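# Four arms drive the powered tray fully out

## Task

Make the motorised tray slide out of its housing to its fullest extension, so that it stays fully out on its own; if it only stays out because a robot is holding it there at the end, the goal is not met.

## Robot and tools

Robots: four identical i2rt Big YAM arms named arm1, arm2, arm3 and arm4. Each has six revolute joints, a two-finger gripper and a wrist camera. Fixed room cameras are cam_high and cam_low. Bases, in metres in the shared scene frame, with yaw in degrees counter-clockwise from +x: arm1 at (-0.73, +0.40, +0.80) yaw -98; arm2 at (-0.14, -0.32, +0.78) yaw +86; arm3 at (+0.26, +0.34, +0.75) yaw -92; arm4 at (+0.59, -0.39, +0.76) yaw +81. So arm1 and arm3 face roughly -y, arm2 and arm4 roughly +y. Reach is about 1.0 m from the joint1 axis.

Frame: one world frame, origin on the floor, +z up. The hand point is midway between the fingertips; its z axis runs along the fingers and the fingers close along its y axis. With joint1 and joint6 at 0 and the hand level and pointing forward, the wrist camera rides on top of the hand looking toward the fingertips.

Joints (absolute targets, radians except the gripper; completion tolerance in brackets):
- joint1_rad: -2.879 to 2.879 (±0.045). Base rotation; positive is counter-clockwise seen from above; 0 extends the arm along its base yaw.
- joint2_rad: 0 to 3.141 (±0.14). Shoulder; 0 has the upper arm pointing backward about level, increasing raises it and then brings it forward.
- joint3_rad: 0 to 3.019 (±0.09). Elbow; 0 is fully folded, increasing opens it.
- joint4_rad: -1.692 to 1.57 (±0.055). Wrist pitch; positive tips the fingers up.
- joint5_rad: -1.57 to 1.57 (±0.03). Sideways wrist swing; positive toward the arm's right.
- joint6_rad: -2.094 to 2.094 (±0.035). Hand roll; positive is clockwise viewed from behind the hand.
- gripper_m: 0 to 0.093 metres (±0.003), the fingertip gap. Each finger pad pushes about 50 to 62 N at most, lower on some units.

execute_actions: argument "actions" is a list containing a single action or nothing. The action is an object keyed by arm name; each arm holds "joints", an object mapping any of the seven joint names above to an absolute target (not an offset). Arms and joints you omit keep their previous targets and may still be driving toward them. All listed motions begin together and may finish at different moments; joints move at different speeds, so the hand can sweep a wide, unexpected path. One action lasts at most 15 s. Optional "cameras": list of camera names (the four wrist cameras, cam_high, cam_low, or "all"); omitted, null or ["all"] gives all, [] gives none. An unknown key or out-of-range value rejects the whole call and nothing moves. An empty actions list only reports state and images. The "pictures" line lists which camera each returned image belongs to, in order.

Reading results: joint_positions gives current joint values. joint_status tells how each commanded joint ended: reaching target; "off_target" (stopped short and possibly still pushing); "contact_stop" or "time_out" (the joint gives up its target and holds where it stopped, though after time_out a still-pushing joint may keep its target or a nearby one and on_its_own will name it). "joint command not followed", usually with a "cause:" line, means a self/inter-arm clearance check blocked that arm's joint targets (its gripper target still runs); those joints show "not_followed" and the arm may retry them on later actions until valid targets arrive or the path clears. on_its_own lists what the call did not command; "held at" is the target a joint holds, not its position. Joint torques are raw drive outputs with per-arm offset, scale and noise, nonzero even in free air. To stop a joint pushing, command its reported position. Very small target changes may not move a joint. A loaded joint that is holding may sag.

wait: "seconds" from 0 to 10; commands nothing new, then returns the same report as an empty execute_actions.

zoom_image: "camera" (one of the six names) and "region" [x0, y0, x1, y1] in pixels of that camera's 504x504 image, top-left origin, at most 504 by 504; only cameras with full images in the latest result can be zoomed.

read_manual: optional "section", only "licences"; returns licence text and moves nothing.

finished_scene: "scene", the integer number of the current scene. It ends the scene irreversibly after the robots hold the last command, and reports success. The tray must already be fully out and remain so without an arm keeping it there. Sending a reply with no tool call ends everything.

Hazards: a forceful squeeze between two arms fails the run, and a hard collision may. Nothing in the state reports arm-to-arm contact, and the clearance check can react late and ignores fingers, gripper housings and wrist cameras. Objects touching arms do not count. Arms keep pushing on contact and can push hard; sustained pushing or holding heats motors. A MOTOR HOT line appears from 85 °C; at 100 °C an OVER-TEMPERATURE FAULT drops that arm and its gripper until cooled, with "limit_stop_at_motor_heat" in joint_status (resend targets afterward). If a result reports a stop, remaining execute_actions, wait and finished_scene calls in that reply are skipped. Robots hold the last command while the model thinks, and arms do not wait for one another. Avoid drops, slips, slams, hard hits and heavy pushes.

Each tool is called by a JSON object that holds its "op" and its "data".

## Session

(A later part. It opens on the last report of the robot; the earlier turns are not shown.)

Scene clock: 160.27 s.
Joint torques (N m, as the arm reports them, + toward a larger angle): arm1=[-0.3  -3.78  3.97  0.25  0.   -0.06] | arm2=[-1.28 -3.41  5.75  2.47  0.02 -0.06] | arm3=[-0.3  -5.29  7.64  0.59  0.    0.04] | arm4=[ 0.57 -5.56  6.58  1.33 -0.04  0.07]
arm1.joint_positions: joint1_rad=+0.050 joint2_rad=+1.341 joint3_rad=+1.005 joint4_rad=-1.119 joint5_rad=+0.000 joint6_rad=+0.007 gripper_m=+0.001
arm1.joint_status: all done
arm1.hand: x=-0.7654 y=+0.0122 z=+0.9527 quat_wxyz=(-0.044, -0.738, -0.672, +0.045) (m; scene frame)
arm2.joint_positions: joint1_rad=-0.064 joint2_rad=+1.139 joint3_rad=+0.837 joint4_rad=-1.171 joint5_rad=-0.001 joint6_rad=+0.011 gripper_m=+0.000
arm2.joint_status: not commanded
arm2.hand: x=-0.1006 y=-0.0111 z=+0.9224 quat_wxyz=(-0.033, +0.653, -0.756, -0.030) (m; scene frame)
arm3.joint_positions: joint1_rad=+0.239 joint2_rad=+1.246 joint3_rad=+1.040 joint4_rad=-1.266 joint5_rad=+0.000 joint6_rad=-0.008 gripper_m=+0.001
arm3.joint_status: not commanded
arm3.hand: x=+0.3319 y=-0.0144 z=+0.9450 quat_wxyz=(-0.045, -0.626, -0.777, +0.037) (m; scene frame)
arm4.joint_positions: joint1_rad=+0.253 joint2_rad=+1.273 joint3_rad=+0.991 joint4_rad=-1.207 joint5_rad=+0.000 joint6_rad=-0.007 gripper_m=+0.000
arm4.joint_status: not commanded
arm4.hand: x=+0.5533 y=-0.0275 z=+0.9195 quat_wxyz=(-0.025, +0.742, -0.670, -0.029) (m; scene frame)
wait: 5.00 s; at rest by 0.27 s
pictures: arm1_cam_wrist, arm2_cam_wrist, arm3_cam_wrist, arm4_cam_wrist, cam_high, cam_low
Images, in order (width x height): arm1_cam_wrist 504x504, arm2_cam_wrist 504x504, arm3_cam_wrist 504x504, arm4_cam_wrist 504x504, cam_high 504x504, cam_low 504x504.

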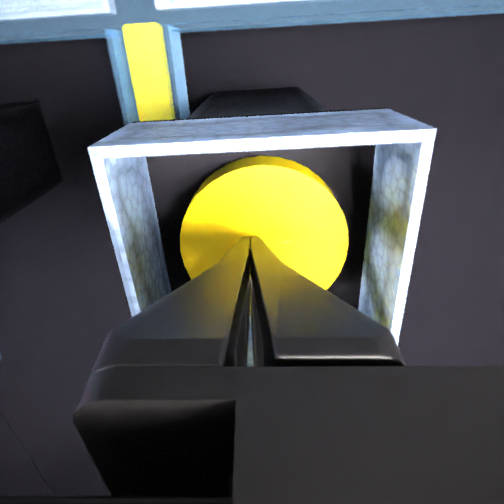

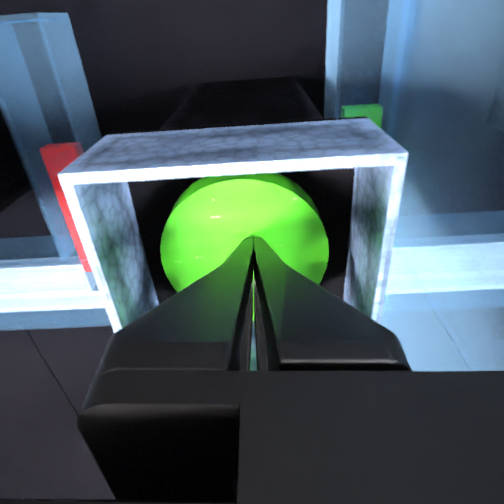

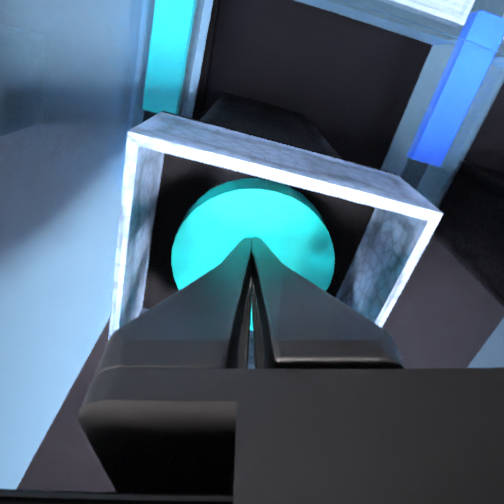

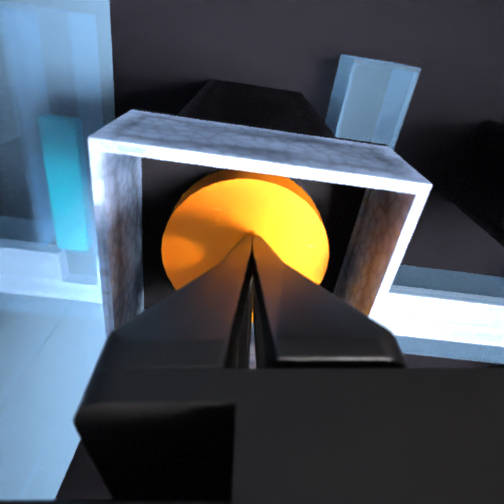

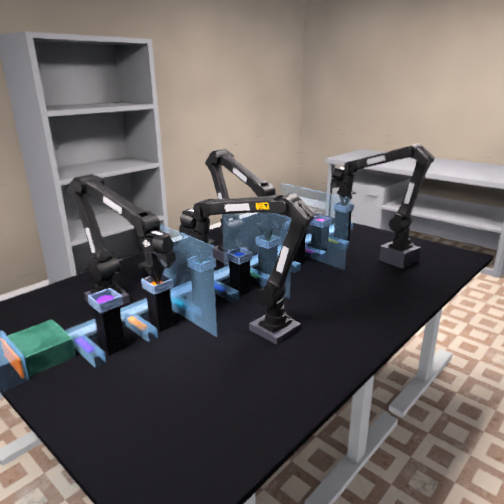

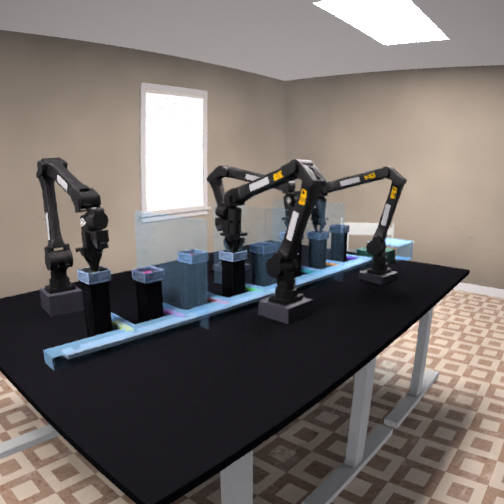

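{"op": "wait", "data": {"seconds": 10}}

{"op": "wait", "data": {"seconds": 10}}

{"op": "wait", "data": {"seconds": 10}}

{"op": "wait", "data": {"seconds": 10}}

{"op": "execute_actions", "data": {"actions": [{"arm1":{"joints":{"joint2_rad":1.39,"joint3_rad":1.289,"joint4_rad":-1.37}},"arm2":{"joints":{"joint2_rad":1.2,"joint3_rad":1.18,"joint4_rad":-1.41}},"arm3":{"joints":{"joint2_rad":1.26,"joint3_rad":1.284,"joint4_rad":-1.5}},"arm4":{"joints":{"joint2_rad":1.325,"joint3_rad":1.344,"joint4_rad":-1.5}}}]}}

{"op": "execute_actions", "data": {"actions": [{"arm1":{"joints":{"joint1_rad":0.56,"joint2_rad":1.5,"joint3_rad":1.36,"joint4_rad":-1.33,"joint6_rad":0.5}},"arm2":{"joints":{"joint1_rad":0.59,"joint2_rad":1.29,"joint3_rad":1.25,"joint4_rad":-1.42,"joint6_rad":0.55}},"arm3":{"joints":{"joint1_rad":-0.365,"joint6_rad":-0.3}},"arm4":{"joints":{"joint1_rad":-0.32,"joint6_rad":-0.4,"joint4_rad":-1.46}}}], "cameras": []}}

{"op": "execute_actions", "data": {"actions": [{"arm1":{"joints":{"joint2_rad":1.57,"joint3_rad":1.09,"joint4_rad":-1.12}},"arm2":{"joints":{"joint2_rad":1.32,"joint3_rad":0.99,"joint4_rad":-1.24}},"arm3":{"joints":{"joint2_rad":1.335,"joint3_rad":0.95,"joint4_rad":-1.19}},"arm4":{"joints":{"joint2_rad":1.389,"joint3_rad":1.055,"joint4_rad":-1.24}}}]}}

{"op": "wait", "data": {"seconds": 10}}

{"op": "wait", "data": {"seconds": 10}}

Scene clock: 177.27 s.
Joint torques (N m, as the arm reports them, + toward a larger angle): arm1=[ 0.01 -3.66  3.95  0.26  0.02 -0.07] | arm2=[-1.3  -3.35  5.76  2.47  0.02 -0.06] | arm3=[-0.33 -5.31  7.66  0.58  0.01  0.04] | arm4=[ 0.51 -5.53  6.57  1.34 -0.04  0.07]
arm1.joint_positions: joint1_rad=+0.050 joint2_rad=+1.341 joint3_rad=+1.005 joint4_rad=-1.119 joint5_rad=+0.000 joint6_rad=+0.007 gripper_m=+0.001
arm1.joint_status: all done
arm1.hand: x=-0.7654 y=+0.0122 z=+0.9527 quat_wxyz=(-0.044, -0.738, -0.672, +0.045) (m; scene frame)
arm2.joint_positions: joint1_rad=-0.064 joint2_rad=+1.139 joint3_rad=+0.837 joint4_rad=-1.171 joint5_rad=-0.001 joint6_rad=+0.011 gripper_m=+0.000
arm2.joint_status: not commanded
arm2.hand: x=-0.1006 y=-0.0111 z=+0.9224 quat_wxyz=(-0.033, +0.653, -0.756, -0.030) (m; scene frame)
arm3.joint_positions: joint1_rad=+0.239 joint2_rad=+1.246 joint3_rad=+1.040 joint4_rad=-1.266 joint5_rad=+0.000 joint6_rad=-0.008 gripper_m=+0.001
arm3.joint_status: not commanded
arm3.hand: x=+0.3319 y=-0.0144 z=+0.9450 quat_wxyz=(-0.045, -0.626, -0.777, +0.037) (m; scene frame)
arm4.joint_positions: joint1_rad=+0.253 joint2_rad=+1.273 joint3_rad=+0.991 joint4_rad=-1.207 joint5_rad=+0.000 joint6_rad=-0.007 gripper_m=+0.000
arm4.joint_status: not commanded
arm4.hand: x=+0.5533 y=-0.0275 z=+0.9195 quat_wxyz=(-0.025, +0.742, -0.670, -0.029) (m; scene frame)
wait: 10.00 s; at rest from the start
pictures: arm1_cam_wrist, arm2_cam_wrist, arm3_cam_wrist, arm4_cam_wrist, cam_high, cam_low
Images, in order (width x height): arm1_cam_wrist 504x504, arm2_cam_wrist 504x504, arm3_cam_wrist 504x504, arm4_cam_wrist 504x504, cam_high 504x504, cam_low 504x504.

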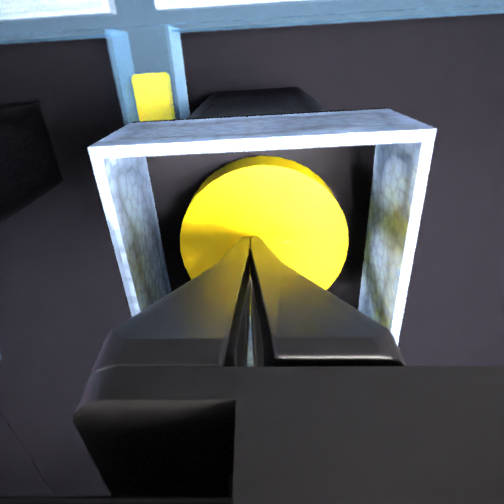

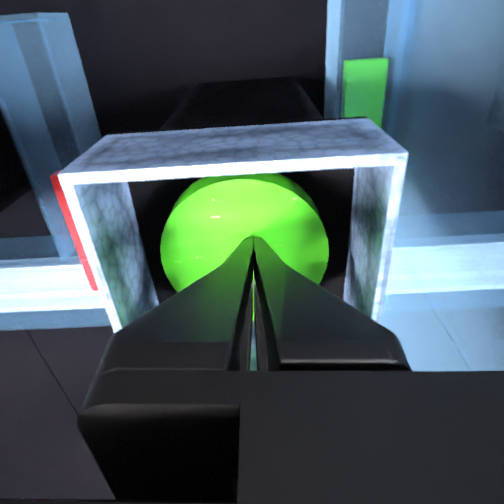

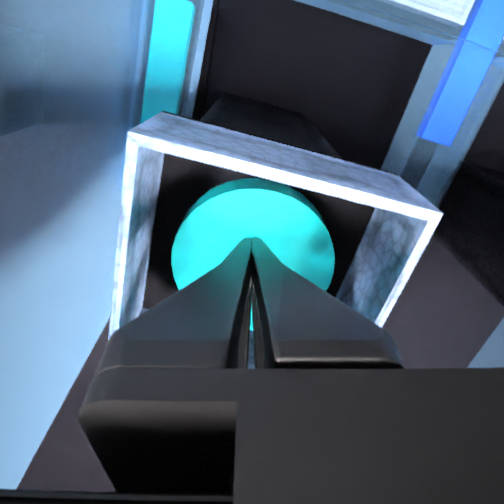

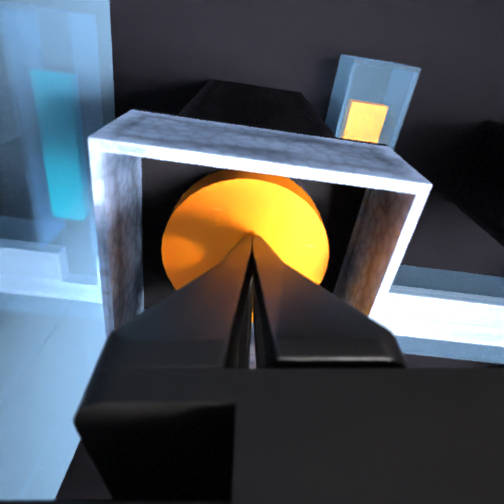

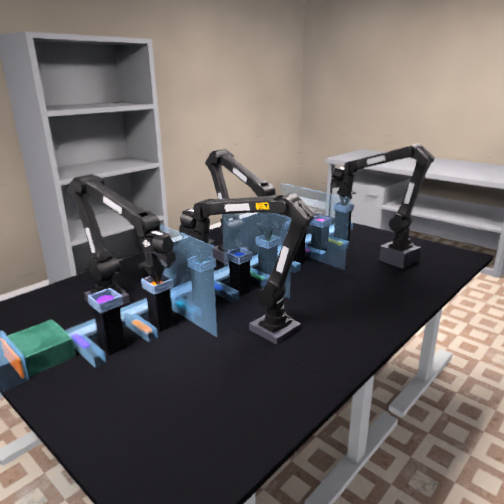

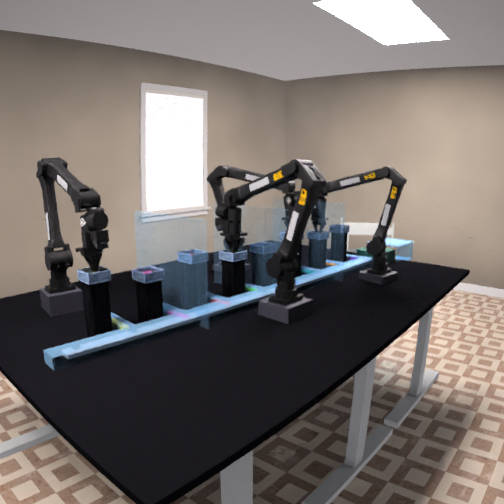

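Scene clock: 187.27 s.
Joint torques (N m, as the arm reports them, + toward a larger angle): arm1=[-0.33 -4.06  3.93  0.25  0.   -0.09] | arm2=[-1.33 -3.39  5.75  2.46  0.02 -0.06] | arm3=[-0.31 -5.28  7.64  0.59  0.01  0.04] | arm4=[ 0.51 -5.63  6.58  1.34 -0.04  0.07]
arm1.joint_positions: joint1_rad=+0.050 joint2_rad=+1.341 joint3_rad=+1.005 joint4_rad=-1.119 joint5_rad=+0.000 joint6_rad=+0.007 gripper_m=+0.001
arm1.joint_status: all done
arm1.hand: x=-0.7654 y=+0.0122 z=+0.9527 quat_wxyz=(-0.044, -0.738, -0.672, +0.045) (m; scene frame)
arm2.joint_positions: joint1_rad=-0.064 joint2_rad=+1.139 joint3_rad=+0.837 joint4_rad=-1.171 joint5_rad=-0.001 joint6_rad=+0.011 gripper_m=+0.000
arm2.joint_status: not commanded
arm2.hand: x=-0.1006 y=-0.0111 z=+0.9224 quat_wxyz=(-0.033, +0.653, -0.756, -0.030) (m; scene frame)
arm3.joint_positions: joint1_rad=+0.239 joint2_rad=+1.246 joint3_rad=+1.040 joint4_rad=-1.266 joint5_rad=+0.000 joint6_rad=-0.008 gripper_m=+0.001
arm3.joint_status: not commanded
arm3.hand: x=+0.3319 y=-0.0144 z=+0.9450 quat_wxyz=(-0.045, -0.626, -0.777, +0.037) (m; scene frame)
arm4.joint_positions: joint1_rad=+0.253 joint2_rad=+1.273 joint3_rad=+0.991 joint4_rad=-1.207 joint5_rad=+0.000 joint6_rad=-0.007 gripper_m=+0.000
arm4.joint_status: not commanded
arm4.hand: x=+0.5533 y=-0.0275 z=+0.9195 quat_wxyz=(-0.025, +0.742, -0.670, -0.029) (m; scene frame)
wait: 10.00 s; at rest by 0.27 s
pictures: arm1_cam_wrist, arm2_cam_wrist, arm3_cam_wrist, arm4_cam_wrist, cam_high, cam_low
Images, in order (width x height): arm1_cam_wrist 504x504, arm2_cam_wrist 504x504, arm3_cam_wrist 504x504, arm4_cam_wrist 504x504, cam_high 504x504, cam_low 504x504.

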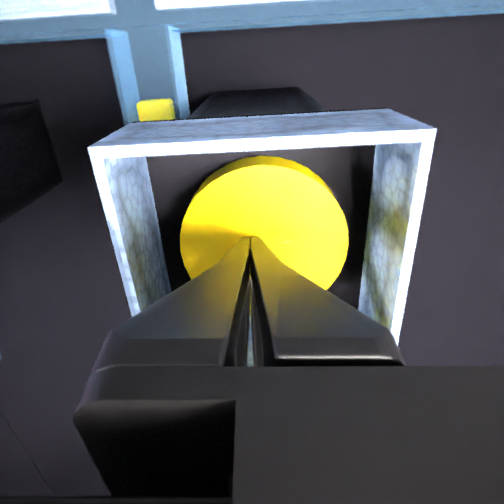

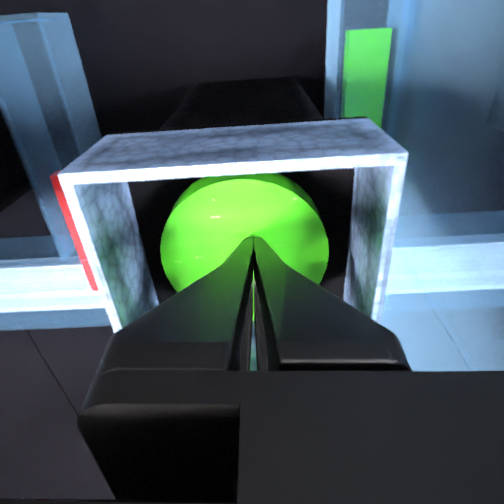

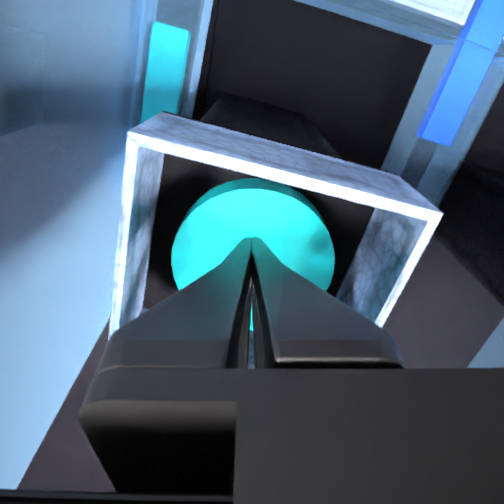

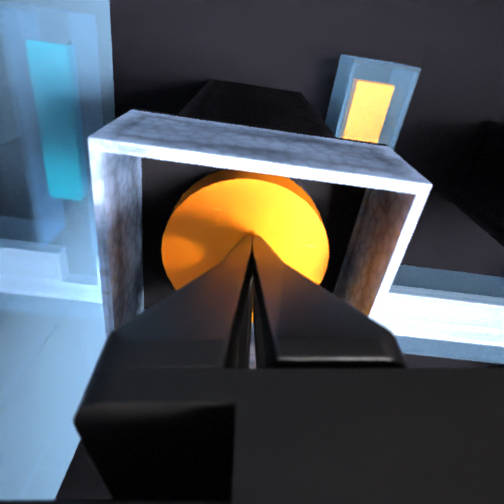

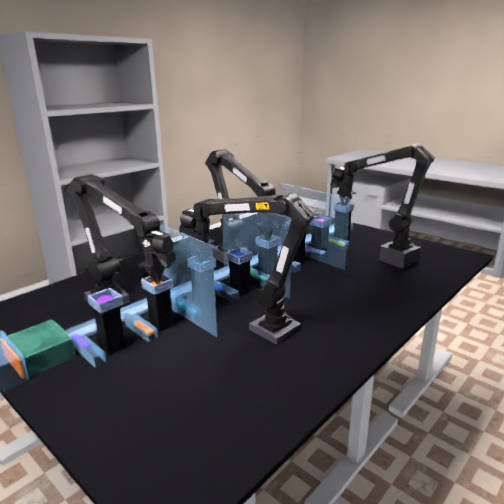

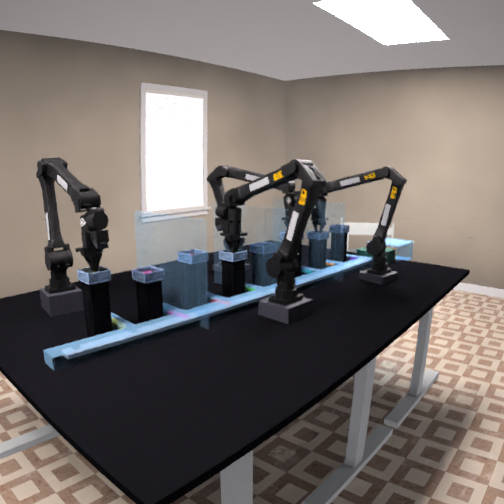

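Scene clock: 197.27 s.
Joint torques (N m, as the arm reports them, + toward a larger angle): arm1=[-0.12 -3.87  3.93  0.2   0.02 -0.08] | arm2=[-1.33 -3.42  5.75  2.46  0.03 -0.06] | arm3=[-0.32 -5.37  7.64  0.6   0.01  0.04] | arm4=[ 0.53 -5.64  6.59  1.32 -0.04  0.07]
arm1.joint_positions: joint1_rad=+0.050 joint2_rad=+1.341 joint3_rad=+1.005 joint4_rad=-1.119 joint5_rad=+0.000 joint6_rad=+0.007 gripper_m=+0.001
arm1.joint_status: all done
arm1.hand: x=-0.7654 y=+0.0122 z=+0.9527 quat_wxyz=(-0.044, -0.738, -0.672, +0.045) (m; scene frame)
arm2.joint_positions: joint1_rad=-0.064 joint2_rad=+1.139 joint3_rad=+0.837 joint4_rad=-1.171 joint5_rad=-0.001 joint6_rad=+0.011 gripper_m=+0.000
arm2.joint_status: not commanded
arm2.hand: x=-0.1006 y=-0.0111 z=+0.9224 quat_wxyz=(-0.033, +0.653, -0.756, -0.030) (m; scene frame)
arm3.joint_positions: joint1_rad=+0.239 joint2_rad=+1.246 joint3_rad=+1.040 joint4_rad=-1.266 joint5_rad=+0.000 joint6_rad=-0.008 gripper_m=+0.001
arm3.joint_status: not commanded
arm3.hand: x=+0.3319 y=-0.0144 z=+0.9450 quat_wxyz=(-0.045, -0.626, -0.777, +0.037) (m; scene frame)
arm4.joint_positions: joint1_rad=+0.253 joint2_rad=+1.273 joint3_rad=+0.991 joint4_rad=-1.207 joint5_rad=+0.000 joint6_rad=-0.007 gripper_m=+0.000
arm4.joint_status: not commanded
arm4.hand: x=+0.5533 y=-0.0275 z=+0.9195 quat_wxyz=(-0.025, +0.742, -0.670, -0.029) (m; scene frame)
wait: 10.00 s; at rest by 0.27 s
pictures: arm1_cam_wrist, arm2_cam_wrist, arm3_cam_wrist, arm4_cam_wrist, cam_high, cam_low
Images, in order (width x height): arm1_cam_wrist 504x504, arm2_cam_wrist 504x504, arm3_cam_wrist 504x504, arm4_cam_wrist 504x504, cam_high 504x504, cam_low 504x504.

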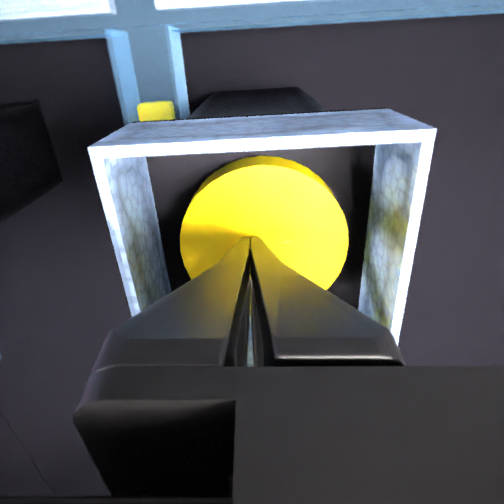

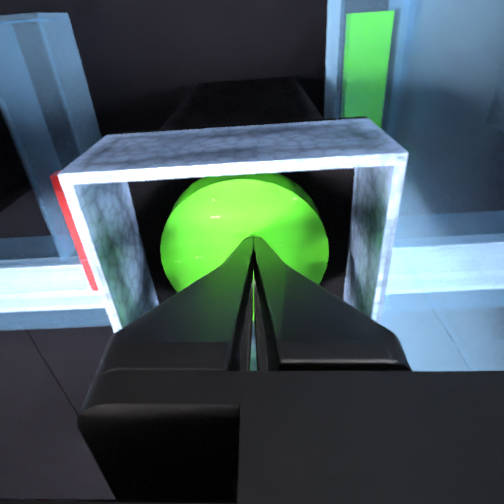

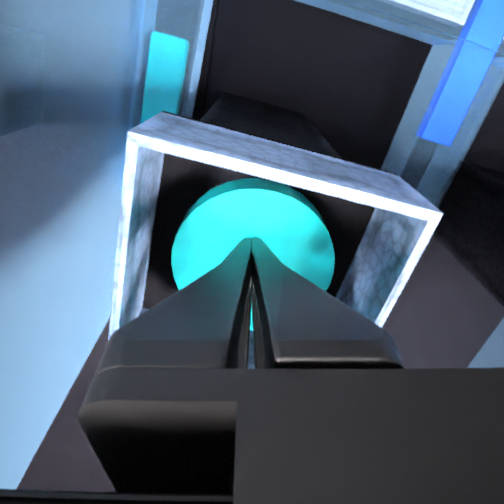

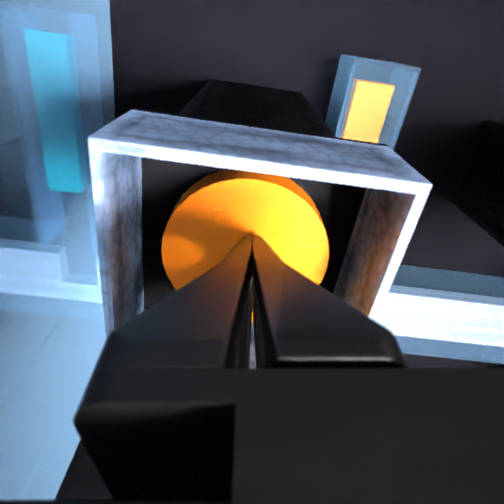

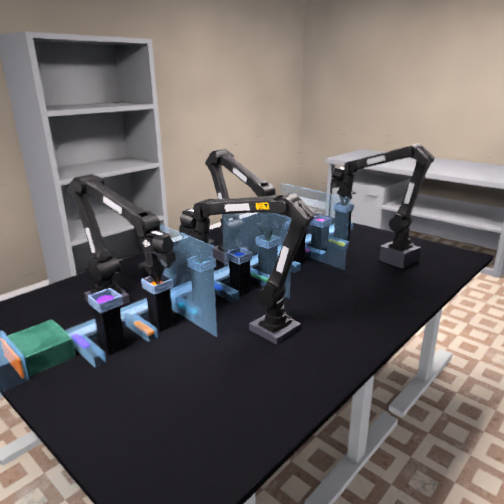

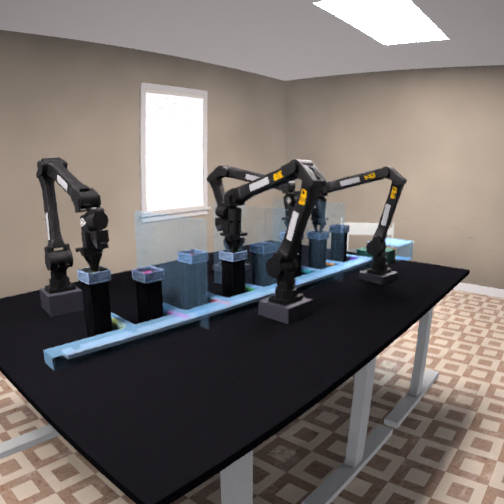

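Scene clock: 207.27 s.
Joint torques (N m, as the arm reports them, + toward a larger angle): arm1=[-0.34 -3.96  3.96  0.27 -0.01 -0.09] | arm2=[-1.33 -3.46  5.75  2.46  0.02 -0.06] | arm3=[-0.31 -5.29  7.64  0.6   0.    0.04] | arm4=[ 0.53 -5.62  6.6   1.33 -0.04  0.07]
arm1.joint_positions: joint1_rad=+0.050 joint2_rad=+1.341 joint3_rad=+1.005 joint4_rad=-1.119 joint5_rad=+0.000 joint6_rad=+0.007 gripper_m=+0.001
arm1.joint_status: all done
arm1.hand: x=-0.7654 y=+0.0122 z=+0.9527 quat_wxyz=(-0.044, -0.738, -0.672, +0.045) (m; scene frame)
arm2.joint_positions: joint1_rad=-0.064 joint2_rad=+1.139 joint3_rad=+0.837 joint4_rad=-1.171 joint5_rad=-0.001 joint6_rad=+0.011 gripper_m=+0.000
arm2.joint_status: not commanded
arm2.hand: x=-0.1006 y=-0.0111 z=+0.9224 quat_wxyz=(-0.033, +0.653, -0.756, -0.030) (m; scene frame)
arm3.joint_positions: joint1_rad=+0.239 joint2_rad=+1.246 joint3_rad=+1.040 joint4_rad=-1.266 joint5_rad=+0.000 joint6_rad=-0.008 gripper_m=+0.001
arm3.joint_status: not commanded
arm3.hand: x=+0.3319 y=-0.0144 z=+0.9450 quat_wxyz=(-0.045, -0.626, -0.777, +0.037) (m; scene frame)
arm4.joint_positions: joint1_rad=+0.253 joint2_rad=+1.273 joint3_rad=+0.991 joint4_rad=-1.207 joint5_rad=+0.000 joint6_rad=-0.007 gripper_m=+0.000
arm4.joint_status: not commanded
arm4.hand: x=+0.5533 y=-0.0275 z=+0.9195 quat_wxyz=(-0.025, +0.742, -0.670, -0.029) (m; scene frame)
wait: 10.00 s; at rest by 0.27 s
pictures: arm1_cam_wrist, arm2_cam_wrist, arm3_cam_wrist, arm4_cam_wrist, cam_high, cam_low
Images, in order (width x height): arm1_cam_wrist 504x504, arm2_cam_wrist 504x504, arm3_cam_wrist 504x504, arm4_cam_wrist 504x504, cam_high 504x504, cam_low 504x504.

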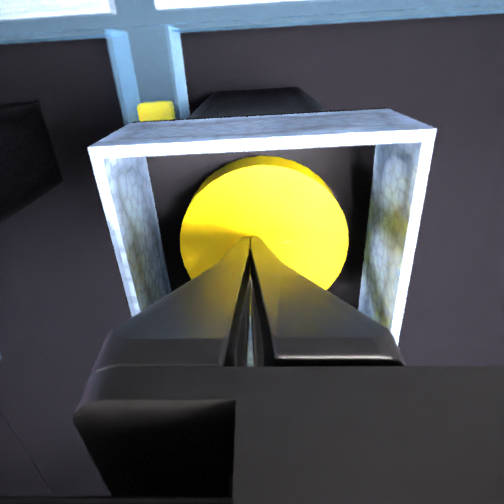

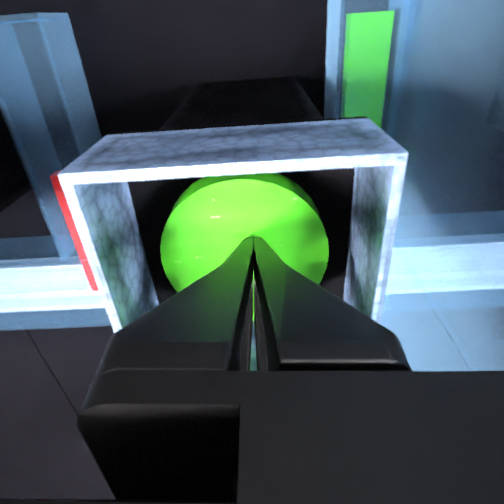

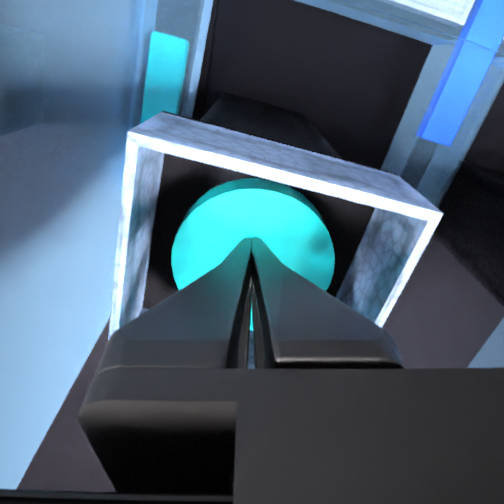

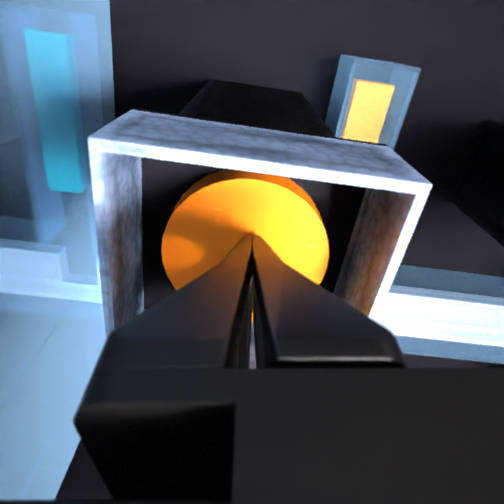

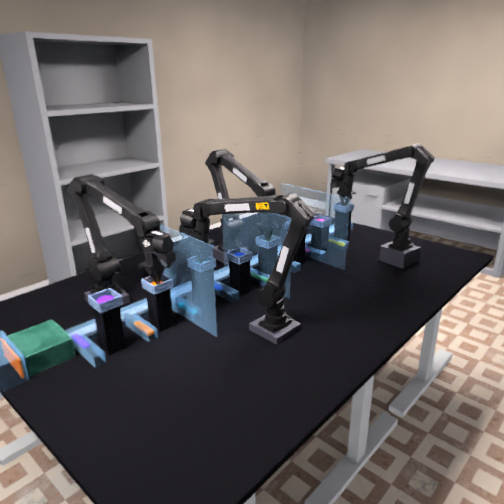

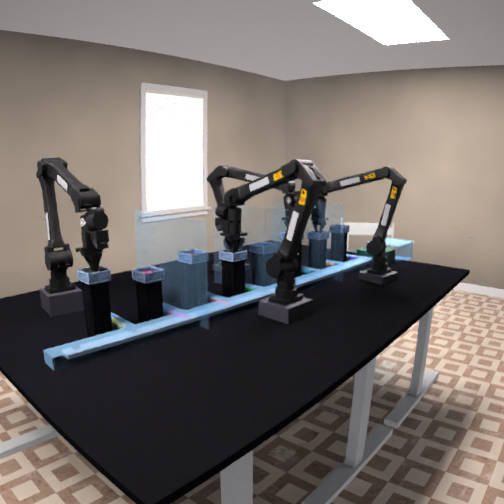

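Scene clock: 208.50 s.
Joint torques (N m, as the arm reports them, + toward a larger angle): arm1=[-0.42 -8.22 12.73  0.34  0.01 -0.08] | arm2=[-1.33 -7.56 13.42  0.52  0.02 -0.06] | arm3=[-0.29 -7.36 14.22 -0.04  0.01  0.04] | arm4=[  0.56 -10.    13.95  -0.44  -0.04   0.07]
arm1.joint_positions: joint1_rad=+0.050 joint2_rad=+1.383 joint3_rad=+1.257 joint4_rad=-1.362 joint5_rad=+0.000 joint6_rad=+0.007 gripper_m=+0.001
arm1.joint_status: all done
arm1.hand: x=-0.7679 y=-0.0133 z=+1.0305 quat_wxyz=(-0.033, -0.739, -0.672, +0.032) (m; scene frame)
arm2.joint_positions: joint1_rad=-0.064 joint2_rad=+1.186 joint3_rad=+1.145 joint4_rad=-1.401 joint5_rad=-0.001 joint6_rad=+0.011 gripper_m=+0.000
arm2.joint_status: all done
arm2.hand: x=-0.0946 y=+0.0315 z=+1.0251 quat_wxyz=(-0.044, +0.653, -0.755, -0.041) (m; scene frame)
arm3.joint_positions: joint1_rad=+0.239 joint2_rad=+1.248 joint3_rad=+1.251 joint4_rad=-1.490 joint5_rad=+0.000 joint6_rad=-0.008 gripper_m=+0.001
arm3.joint_status: all done
arm3.hand: x=+0.3327 y=-0.0182 z=+1.0236 quat_wxyz=(-0.039, -0.627, -0.778, +0.032) (m; scene frame)
arm4.joint_positions: joint1_rad=+0.253 joint2_rad=+1.323 joint3_rad=+1.303 joint4_rad=-1.492 joint5_rad=+0.000 joint6_rad=-0.007 gripper_m=+0.000
arm4.joint_status: all done
arm4.hand: x=+0.5507 y=+0.0012 z=+1.0193 quat_wxyz=(-0.017, +0.742, -0.670, -0.020) (m; scene frame)
pictures: arm1_cam_wrist, arm2_cam_wrist, arm3_cam_wrist, arm4_cam_wrist, cam_high, cam_low
Images, in order (width x height): arm1_cam_wrist 504x504, arm2_cam_wrist 504x504, arm3_cam_wrist 504x504, arm4_cam_wrist 504x504, cam_high 504x504, cam_low 504x504.

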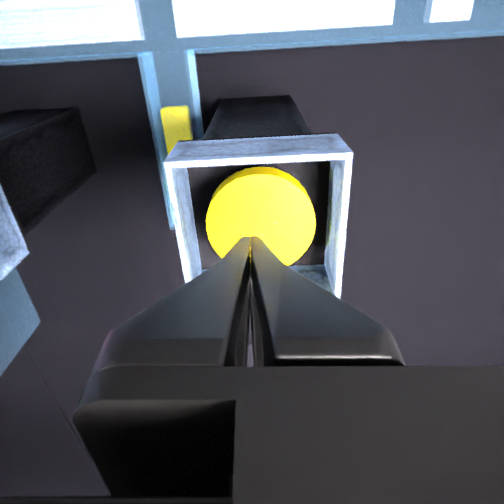

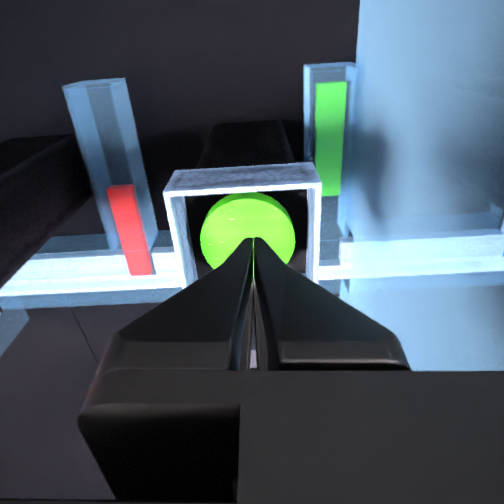

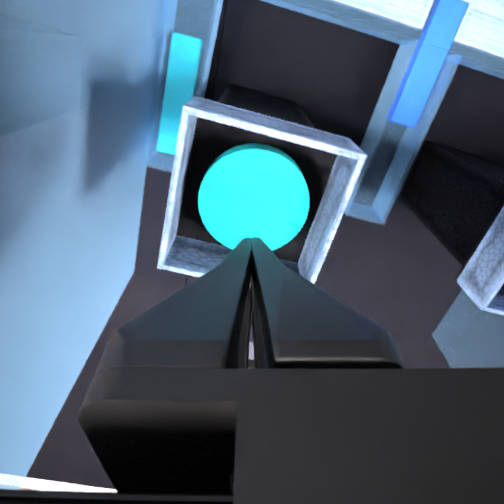

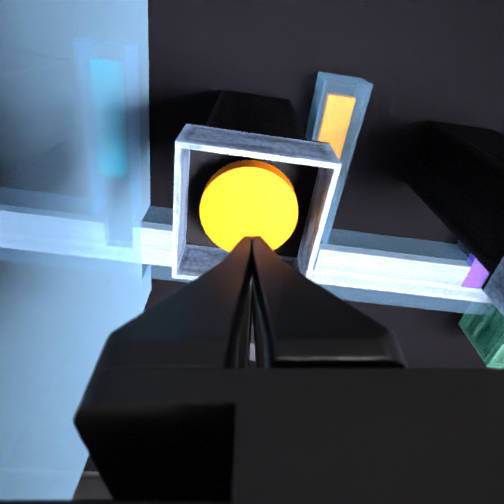

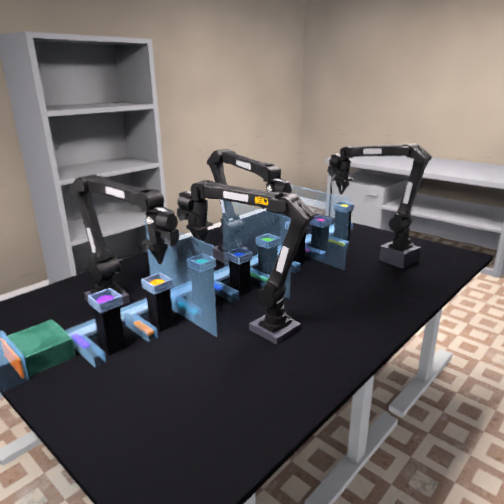

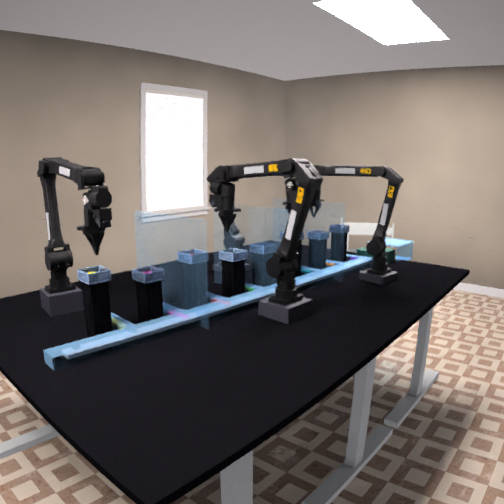

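Scene clock: 210.07 s.
Joint torques (N m, as the arm reports them, + toward a larger angle): arm1=[ -0.75 -10.58  12.76   0.69   0.06   0.09] | arm2=[-0.49 -9.21 14.41  0.54  0.07  0.13] | arm3=[-0.33 -7.26 14.22 -0.04 -0.05 -0.13] | arm4=[ 1.1  -9.96 13.99  0.37 -0.08 -0.11]
arm1.joint_positions: joint1_rad=+0.566 joint2_rad=+1.504 joint3_rad=+1.325 joint4_rad=-1.334 joint5_rad=+0.000 joint6_rad=+0.492 gripper_m=+0.001
arm1.joint_status: all done
arm1.hand: x=-0.5423 y=-0.0113 z=+1.0085 quat_wxyz=(-0.032, -0.729, -0.684, +0.011) (m; scene frame)
arm2.joint_positions: joint1_rad=+0.587 joint2_rad=+1.277 joint3_rad=+1.202 joint4_rad=-1.415 joint5_rad=+0.000 joint6_rad=+0.539 gripper_m=+0.000
arm2.joint_status: all done
arm2.hand: x=-0.3290 y=+0.0078 z=+1.0171 quat_wxyz=(-0.006, +0.698, -0.715, -0.037) (m; scene frame)
arm3.joint_positions: joint1_rad=-0.364 joint2_rad=+1.248 joint3_rad=+1.251 joint4_rad=-1.490 joint5_rad=+0.000 joint6_rad=-0.292 gripper_m=+0.001
arm3.joint_status: all done
arm3.hand: x=+0.1145 y=+0.0030 z=+1.0226 quat_wxyz=(-0.025, -0.743, -0.668, +0.042) (m; scene frame)
arm4.joint_positions: joint1_rad=-0.325 joint2_rad=+1.323 joint3_rad=+1.303 joint4_rad=-1.468 joint5_rad=+0.000 joint6_rad=-0.392 gripper_m=+0.000
arm4.joint_status: all done
arm4.hand: x=+0.7722 y=-0.0366 z=+1.0197 quat_wxyz=(-0.037, +0.674, -0.738, -0.013) (m; scene frame)
pictures: none
No camera images: the call's "cameras" was empty. Leave "cameras" out to get every camera's image.

Scene clock: 211.07 s.
Joint torques (N m, as the arm reports them, + toward a larger angle): arm1=[-0.9  -8.03  6.85  0.63  0.07  0.06] | arm2=[-0.51 -6.81  6.74  1.04  0.07  0.15] | arm3=[-0.3  -5.54  6.91  0.62 -0.04 -0.12] | arm4=[ 1.14 -7.61  6.19  0.01 -0.09 -0.11]
arm1.joint_positions: joint1_rad=+0.566 joint2_rad=+1.537 joint3_rad=+1.116 joint4_rad=-1.122 joint5_rad=+0.000 joint6_rad=+0.494 gripper_m=+0.001
arm1.joint_status: all done
arm1.hand: x=-0.5512 y=+0.0078 z=+0.9183 quat_wxyz=(-0.018, -0.729, -0.684, +0.007) (m; scene frame)
arm2.joint_positions: joint1_rad=+0.587 joint2_rad=+1.284 joint3_rad=+1.032 joint4_rad=-1.245 joint5_rad=-0.001 joint6_rad=+0.540 gripper_m=+0.000
arm2.joint_status: all done
arm2.hand: x=-0.3243 y=-0.0015 z=+0.9507 quat_wxyz=(-0.005, +0.698, -0.715, -0.034) (m; scene frame)
arm3.joint_positions: joint1_rad=-0.364 joint2_rad=+1.297 joint3_rad=+0.996 joint4_rad=-1.198 joint5_rad=+0.000 joint6_rad=-0.292 gripper_m=+0.000
arm3.joint_status: all done
arm3.hand: x=+0.1155 y=+0.0025 z=+0.9104 quat_wxyz=(-0.022, -0.743, -0.668, +0.037) (m; scene frame)
arm4.joint_positions: joint1_rad=-0.325 joint2_rad=+1.356 joint3_rad=+1.096 joint4_rad=-1.241 joint5_rad=+0.000 joint6_rad=-0.393 gripper_m=+0.000
arm4.joint_status: all done
arm4.hand: x=+0.7705 y=-0.0400 z=+0.9296 quat_wxyz=(-0.031, +0.674, -0.738, -0.011) (m; scene frame)
pictures: arm1_cam_wrist, arm2_cam_wrist, arm3_cam_wrist, arm4_cam_wrist, cam_high, cam_low
Images, in order (width x height): arm1_cam_wrist 504x504, arm2_cam_wrist 504x504, arm3_cam_wrist 504x504, arm4_cam_wrist 504x504, cam_high 504x504, cam_low 504x504.

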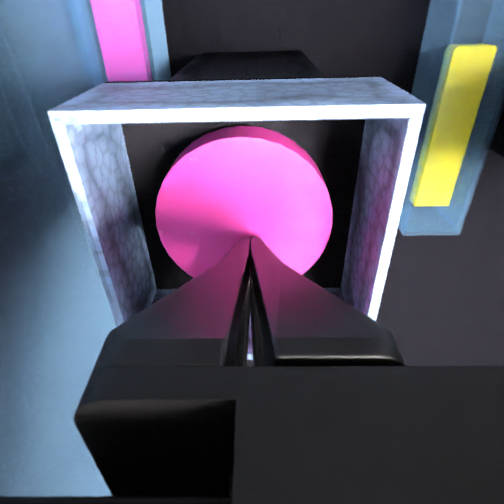

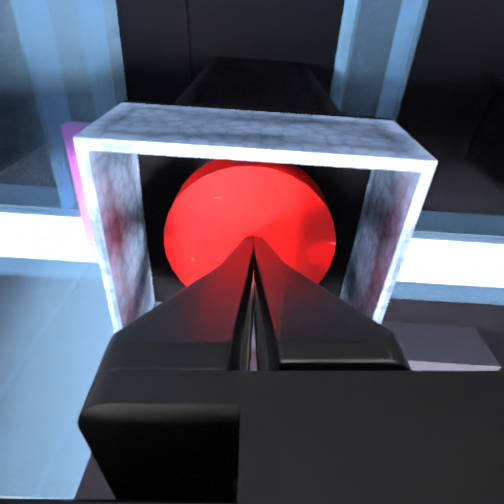

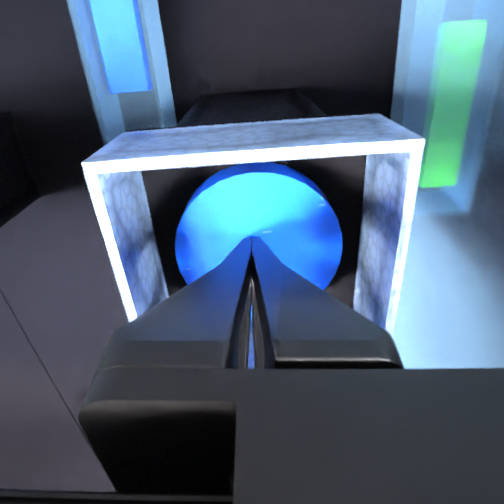

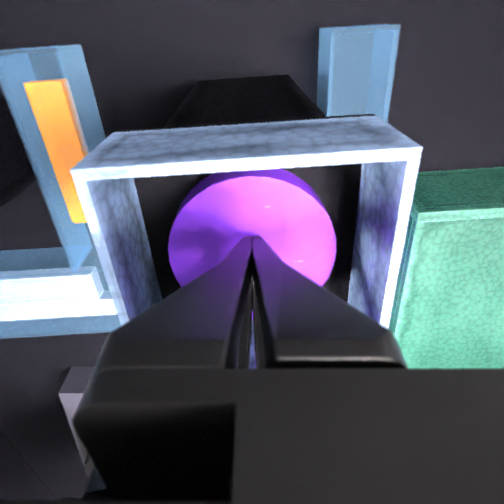

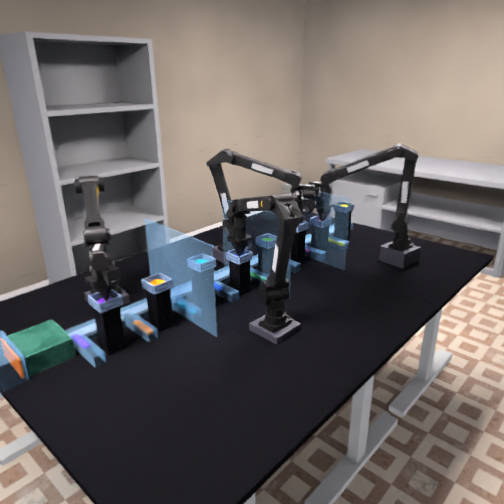

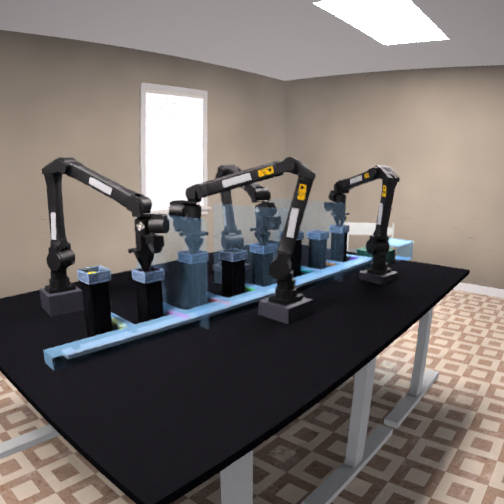

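Scene clock: 221.07 s.
Joint torques (N m, as the arm reports them, + toward a larger angle): arm1=[-0.92 -7.99  6.89  0.61  0.06  0.05] | arm2=[-0.53 -6.82  6.73  1.04  0.07  0.14] | arm3=[-0.32 -5.58  6.9   0.61 -0.04 -0.12] | arm4=[ 1.12 -7.6   6.18  0.   -0.08 -0.11]
arm1.joint_positions: joint1_rad=+0.566 joint2_rad=+1.537 joint3_rad=+1.116 joint4_rad=-1.122 joint5_rad=+0.000 joint6_rad=+0.494 gripper_m=+0.001
arm1.joint_status: all done
arm1.hand: x=-0.5512 y=+0.0078 z=+0.9183 quat_wxyz=(-0.018, -0.729, -0.684, +0.007) (m; scene frame)
arm2.joint_positions: joint1_rad=+0.587 joint2_rad=+1.284 joint3_rad=+1.032 joint4_rad=-1.245 joint5_rad=-0.001 joint6_rad=+0.540 gripper_m=+0.000
arm2.joint_status: all done
arm2.hand: x=-0.3243 y=-0.0015 z=+0.9507 quat_wxyz=(-0.005, +0.698, -0.715, -0.034) (m; scene frame)
arm3.joint_positions: joint1_rad=-0.364 joint2_rad=+1.297 joint3_rad=+0.996 joint4_rad=-1.198 joint5_rad=+0.000 joint6_rad=-0.292 gripper_m=+0.000
arm3.joint_status: all done
arm3.hand: x=+0.1155 y=+0.0025 z=+0.9104 quat_wxyz=(-0.022, -0.743, -0.668, +0.037) (m; scene frame)
arm4.joint_positions: joint1_rad=-0.325 joint2_rad=+1.356 joint3_rad=+1.096 joint4_rad=-1.241 joint5_rad=+0.000 joint6_rad=-0.393 gripper_m=+0.000
arm4.joint_status: all done
arm4.hand: x=+0.7705 y=-0.0400 z=+0.9296 quat_wxyz=(-0.031, +0.674, -0.738, -0.011) (m; scene frame)
wait: 10.00 s; at rest by 0.27 s
pictures: arm1_cam_wrist, arm2_cam_wrist, arm3_cam_wrist, arm4_cam_wrist, cam_high, cam_low
Images, in order (width x height): arm1_cam_wrist 504x504, arm2_cam_wrist 504x504, arm3_cam_wrist 504x504, arm4_cam_wrist 504x504, cam_high 504x504, cam_low 504x504.

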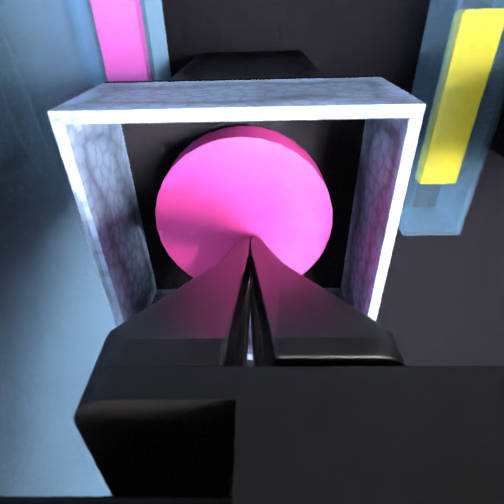

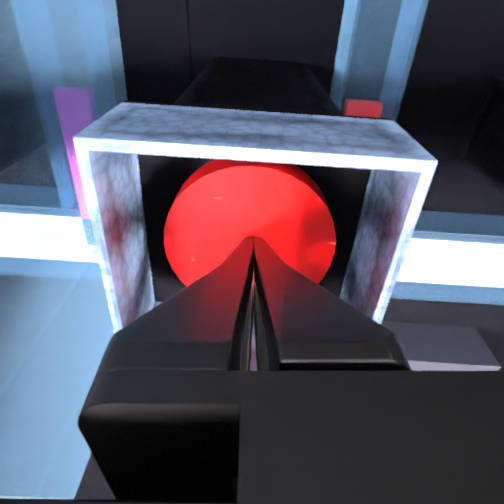

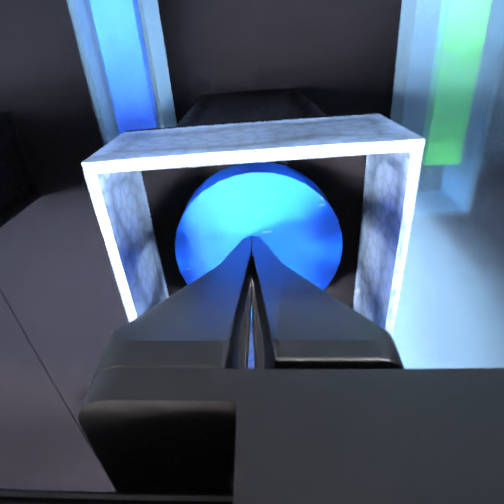

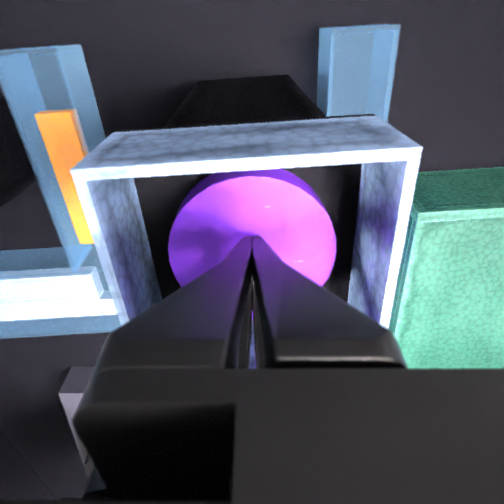

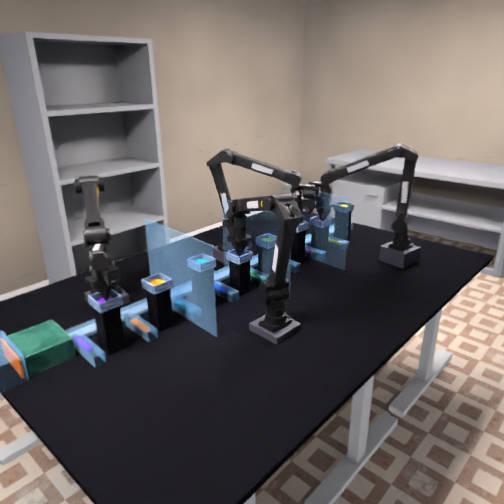

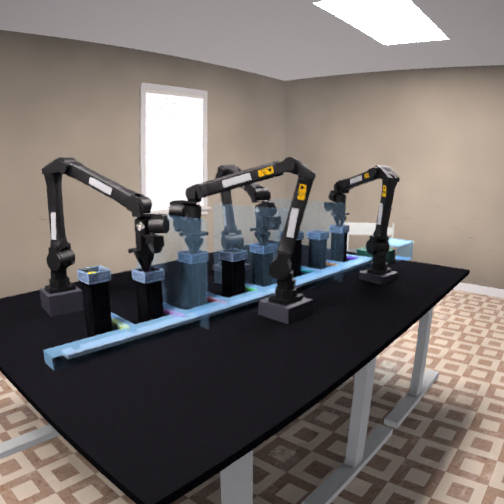

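Scene clock: 231.07 s.
Joint torques (N m, as the arm reports them, + toward a larger angle): arm1=[-0.57 -7.9   6.88  0.58  0.06  0.06] | arm2=[-0.48 -6.75  6.72  1.05  0.07  0.14] | arm3=[-0.38 -5.58  6.9   0.6  -0.04 -0.12] | arm4=[ 1.13 -7.64  6.21  0.01 -0.08 -0.1 ]
arm1.joint_positions: joint1_rad=+0.566 joint2_rad=+1.537 joint3_rad=+1.116 joint4_rad=-1.122 joint5_rad=+0.000 joint6_rad=+0.494 gripper_m=+0.001
arm1.joint_status: all done
arm1.hand: x=-0.5512 y=+0.0078 z=+0.9183 quat_wxyz=(-0.018, -0.729, -0.684, +0.007) (m; scene frame)
arm2.joint_positions: joint1_rad=+0.587 joint2_rad=+1.284 joint3_rad=+1.032 joint4_rad=-1.245 joint5_rad=-0.001 joint6_rad=+0.540 gripper_m=+0.000
arm2.joint_status: all done
arm2.hand: x=-0.3243 y=-0.0015 z=+0.9507 quat_wxyz=(-0.005, +0.698, -0.715, -0.034) (m; scene frame)
arm3.joint_positions: joint1_rad=-0.364 joint2_rad=+1.297 joint3_rad=+0.996 joint4_rad=-1.198 joint5_rad=+0.000 joint6_rad=-0.292 gripper_m=+0.000
arm3.joint_status: all done
arm3.hand: x=+0.1155 y=+0.0025 z=+0.9104 quat_wxyz=(-0.022, -0.743, -0.668, +0.037) (m; scene frame)
arm4.joint_positions: joint1_rad=-0.325 joint2_rad=+1.356 joint3_rad=+1.096 joint4_rad=-1.241 joint5_rad=+0.000 joint6_rad=-0.393 gripper_m=+0.000
arm4.joint_status: all done
arm4.hand: x=+0.7705 y=-0.0400 z=+0.9296 quat_wxyz=(-0.031, +0.674, -0.738, -0.011) (m; scene frame)
wait: 10.00 s; at rest by 0.27 s
pictures: arm1_cam_wrist, arm2_cam_wrist, arm3_cam_wrist, arm4_cam_wrist, cam_high, cam_low
Images, in order (width x height): arm1_cam_wrist 504x504, arm2_cam_wrist 504x504, arm3_cam_wrist 504x504, arm4_cam_wrist 504x504, cam_high 504x504, cam_low 504x504.

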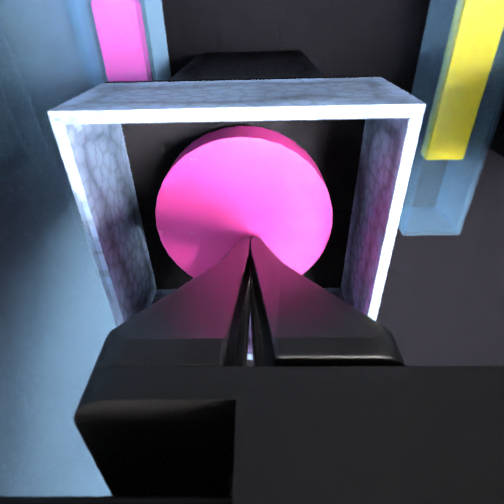

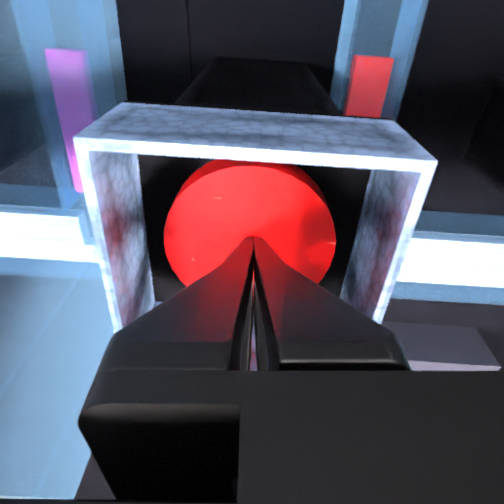

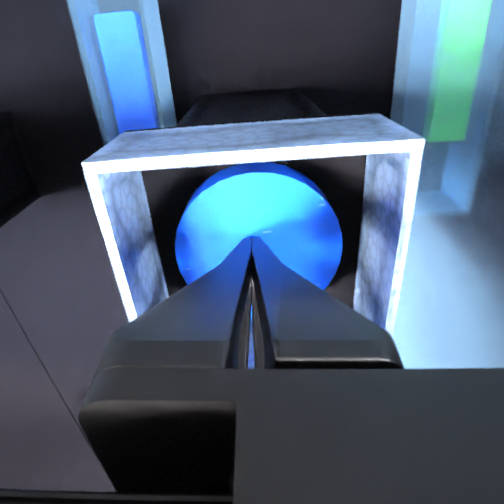

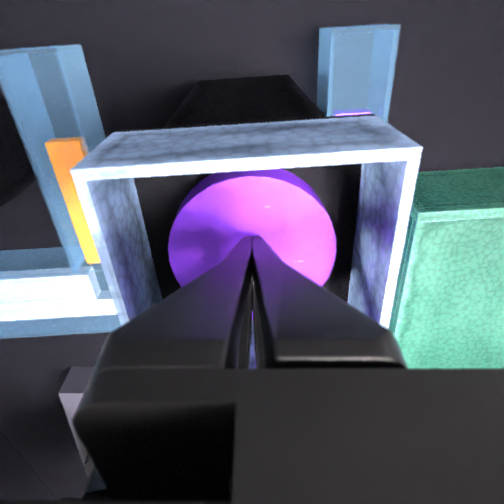

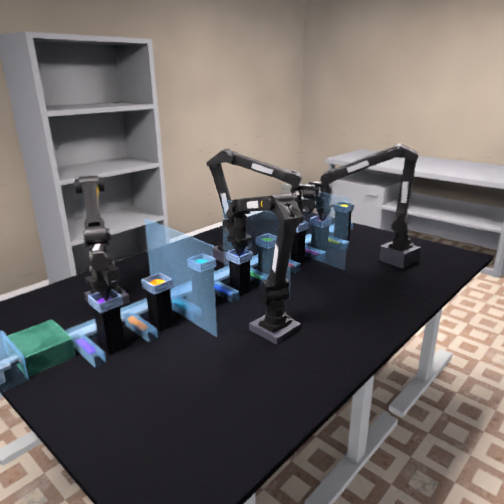

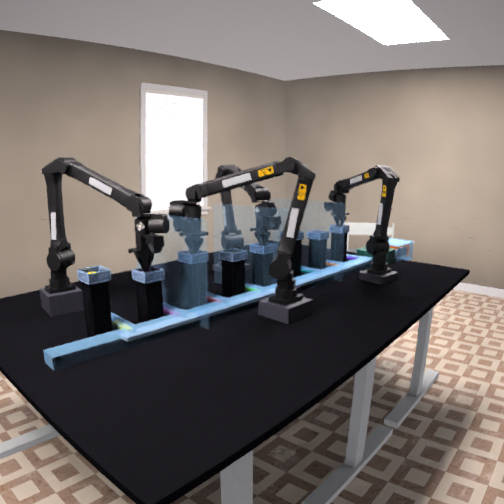

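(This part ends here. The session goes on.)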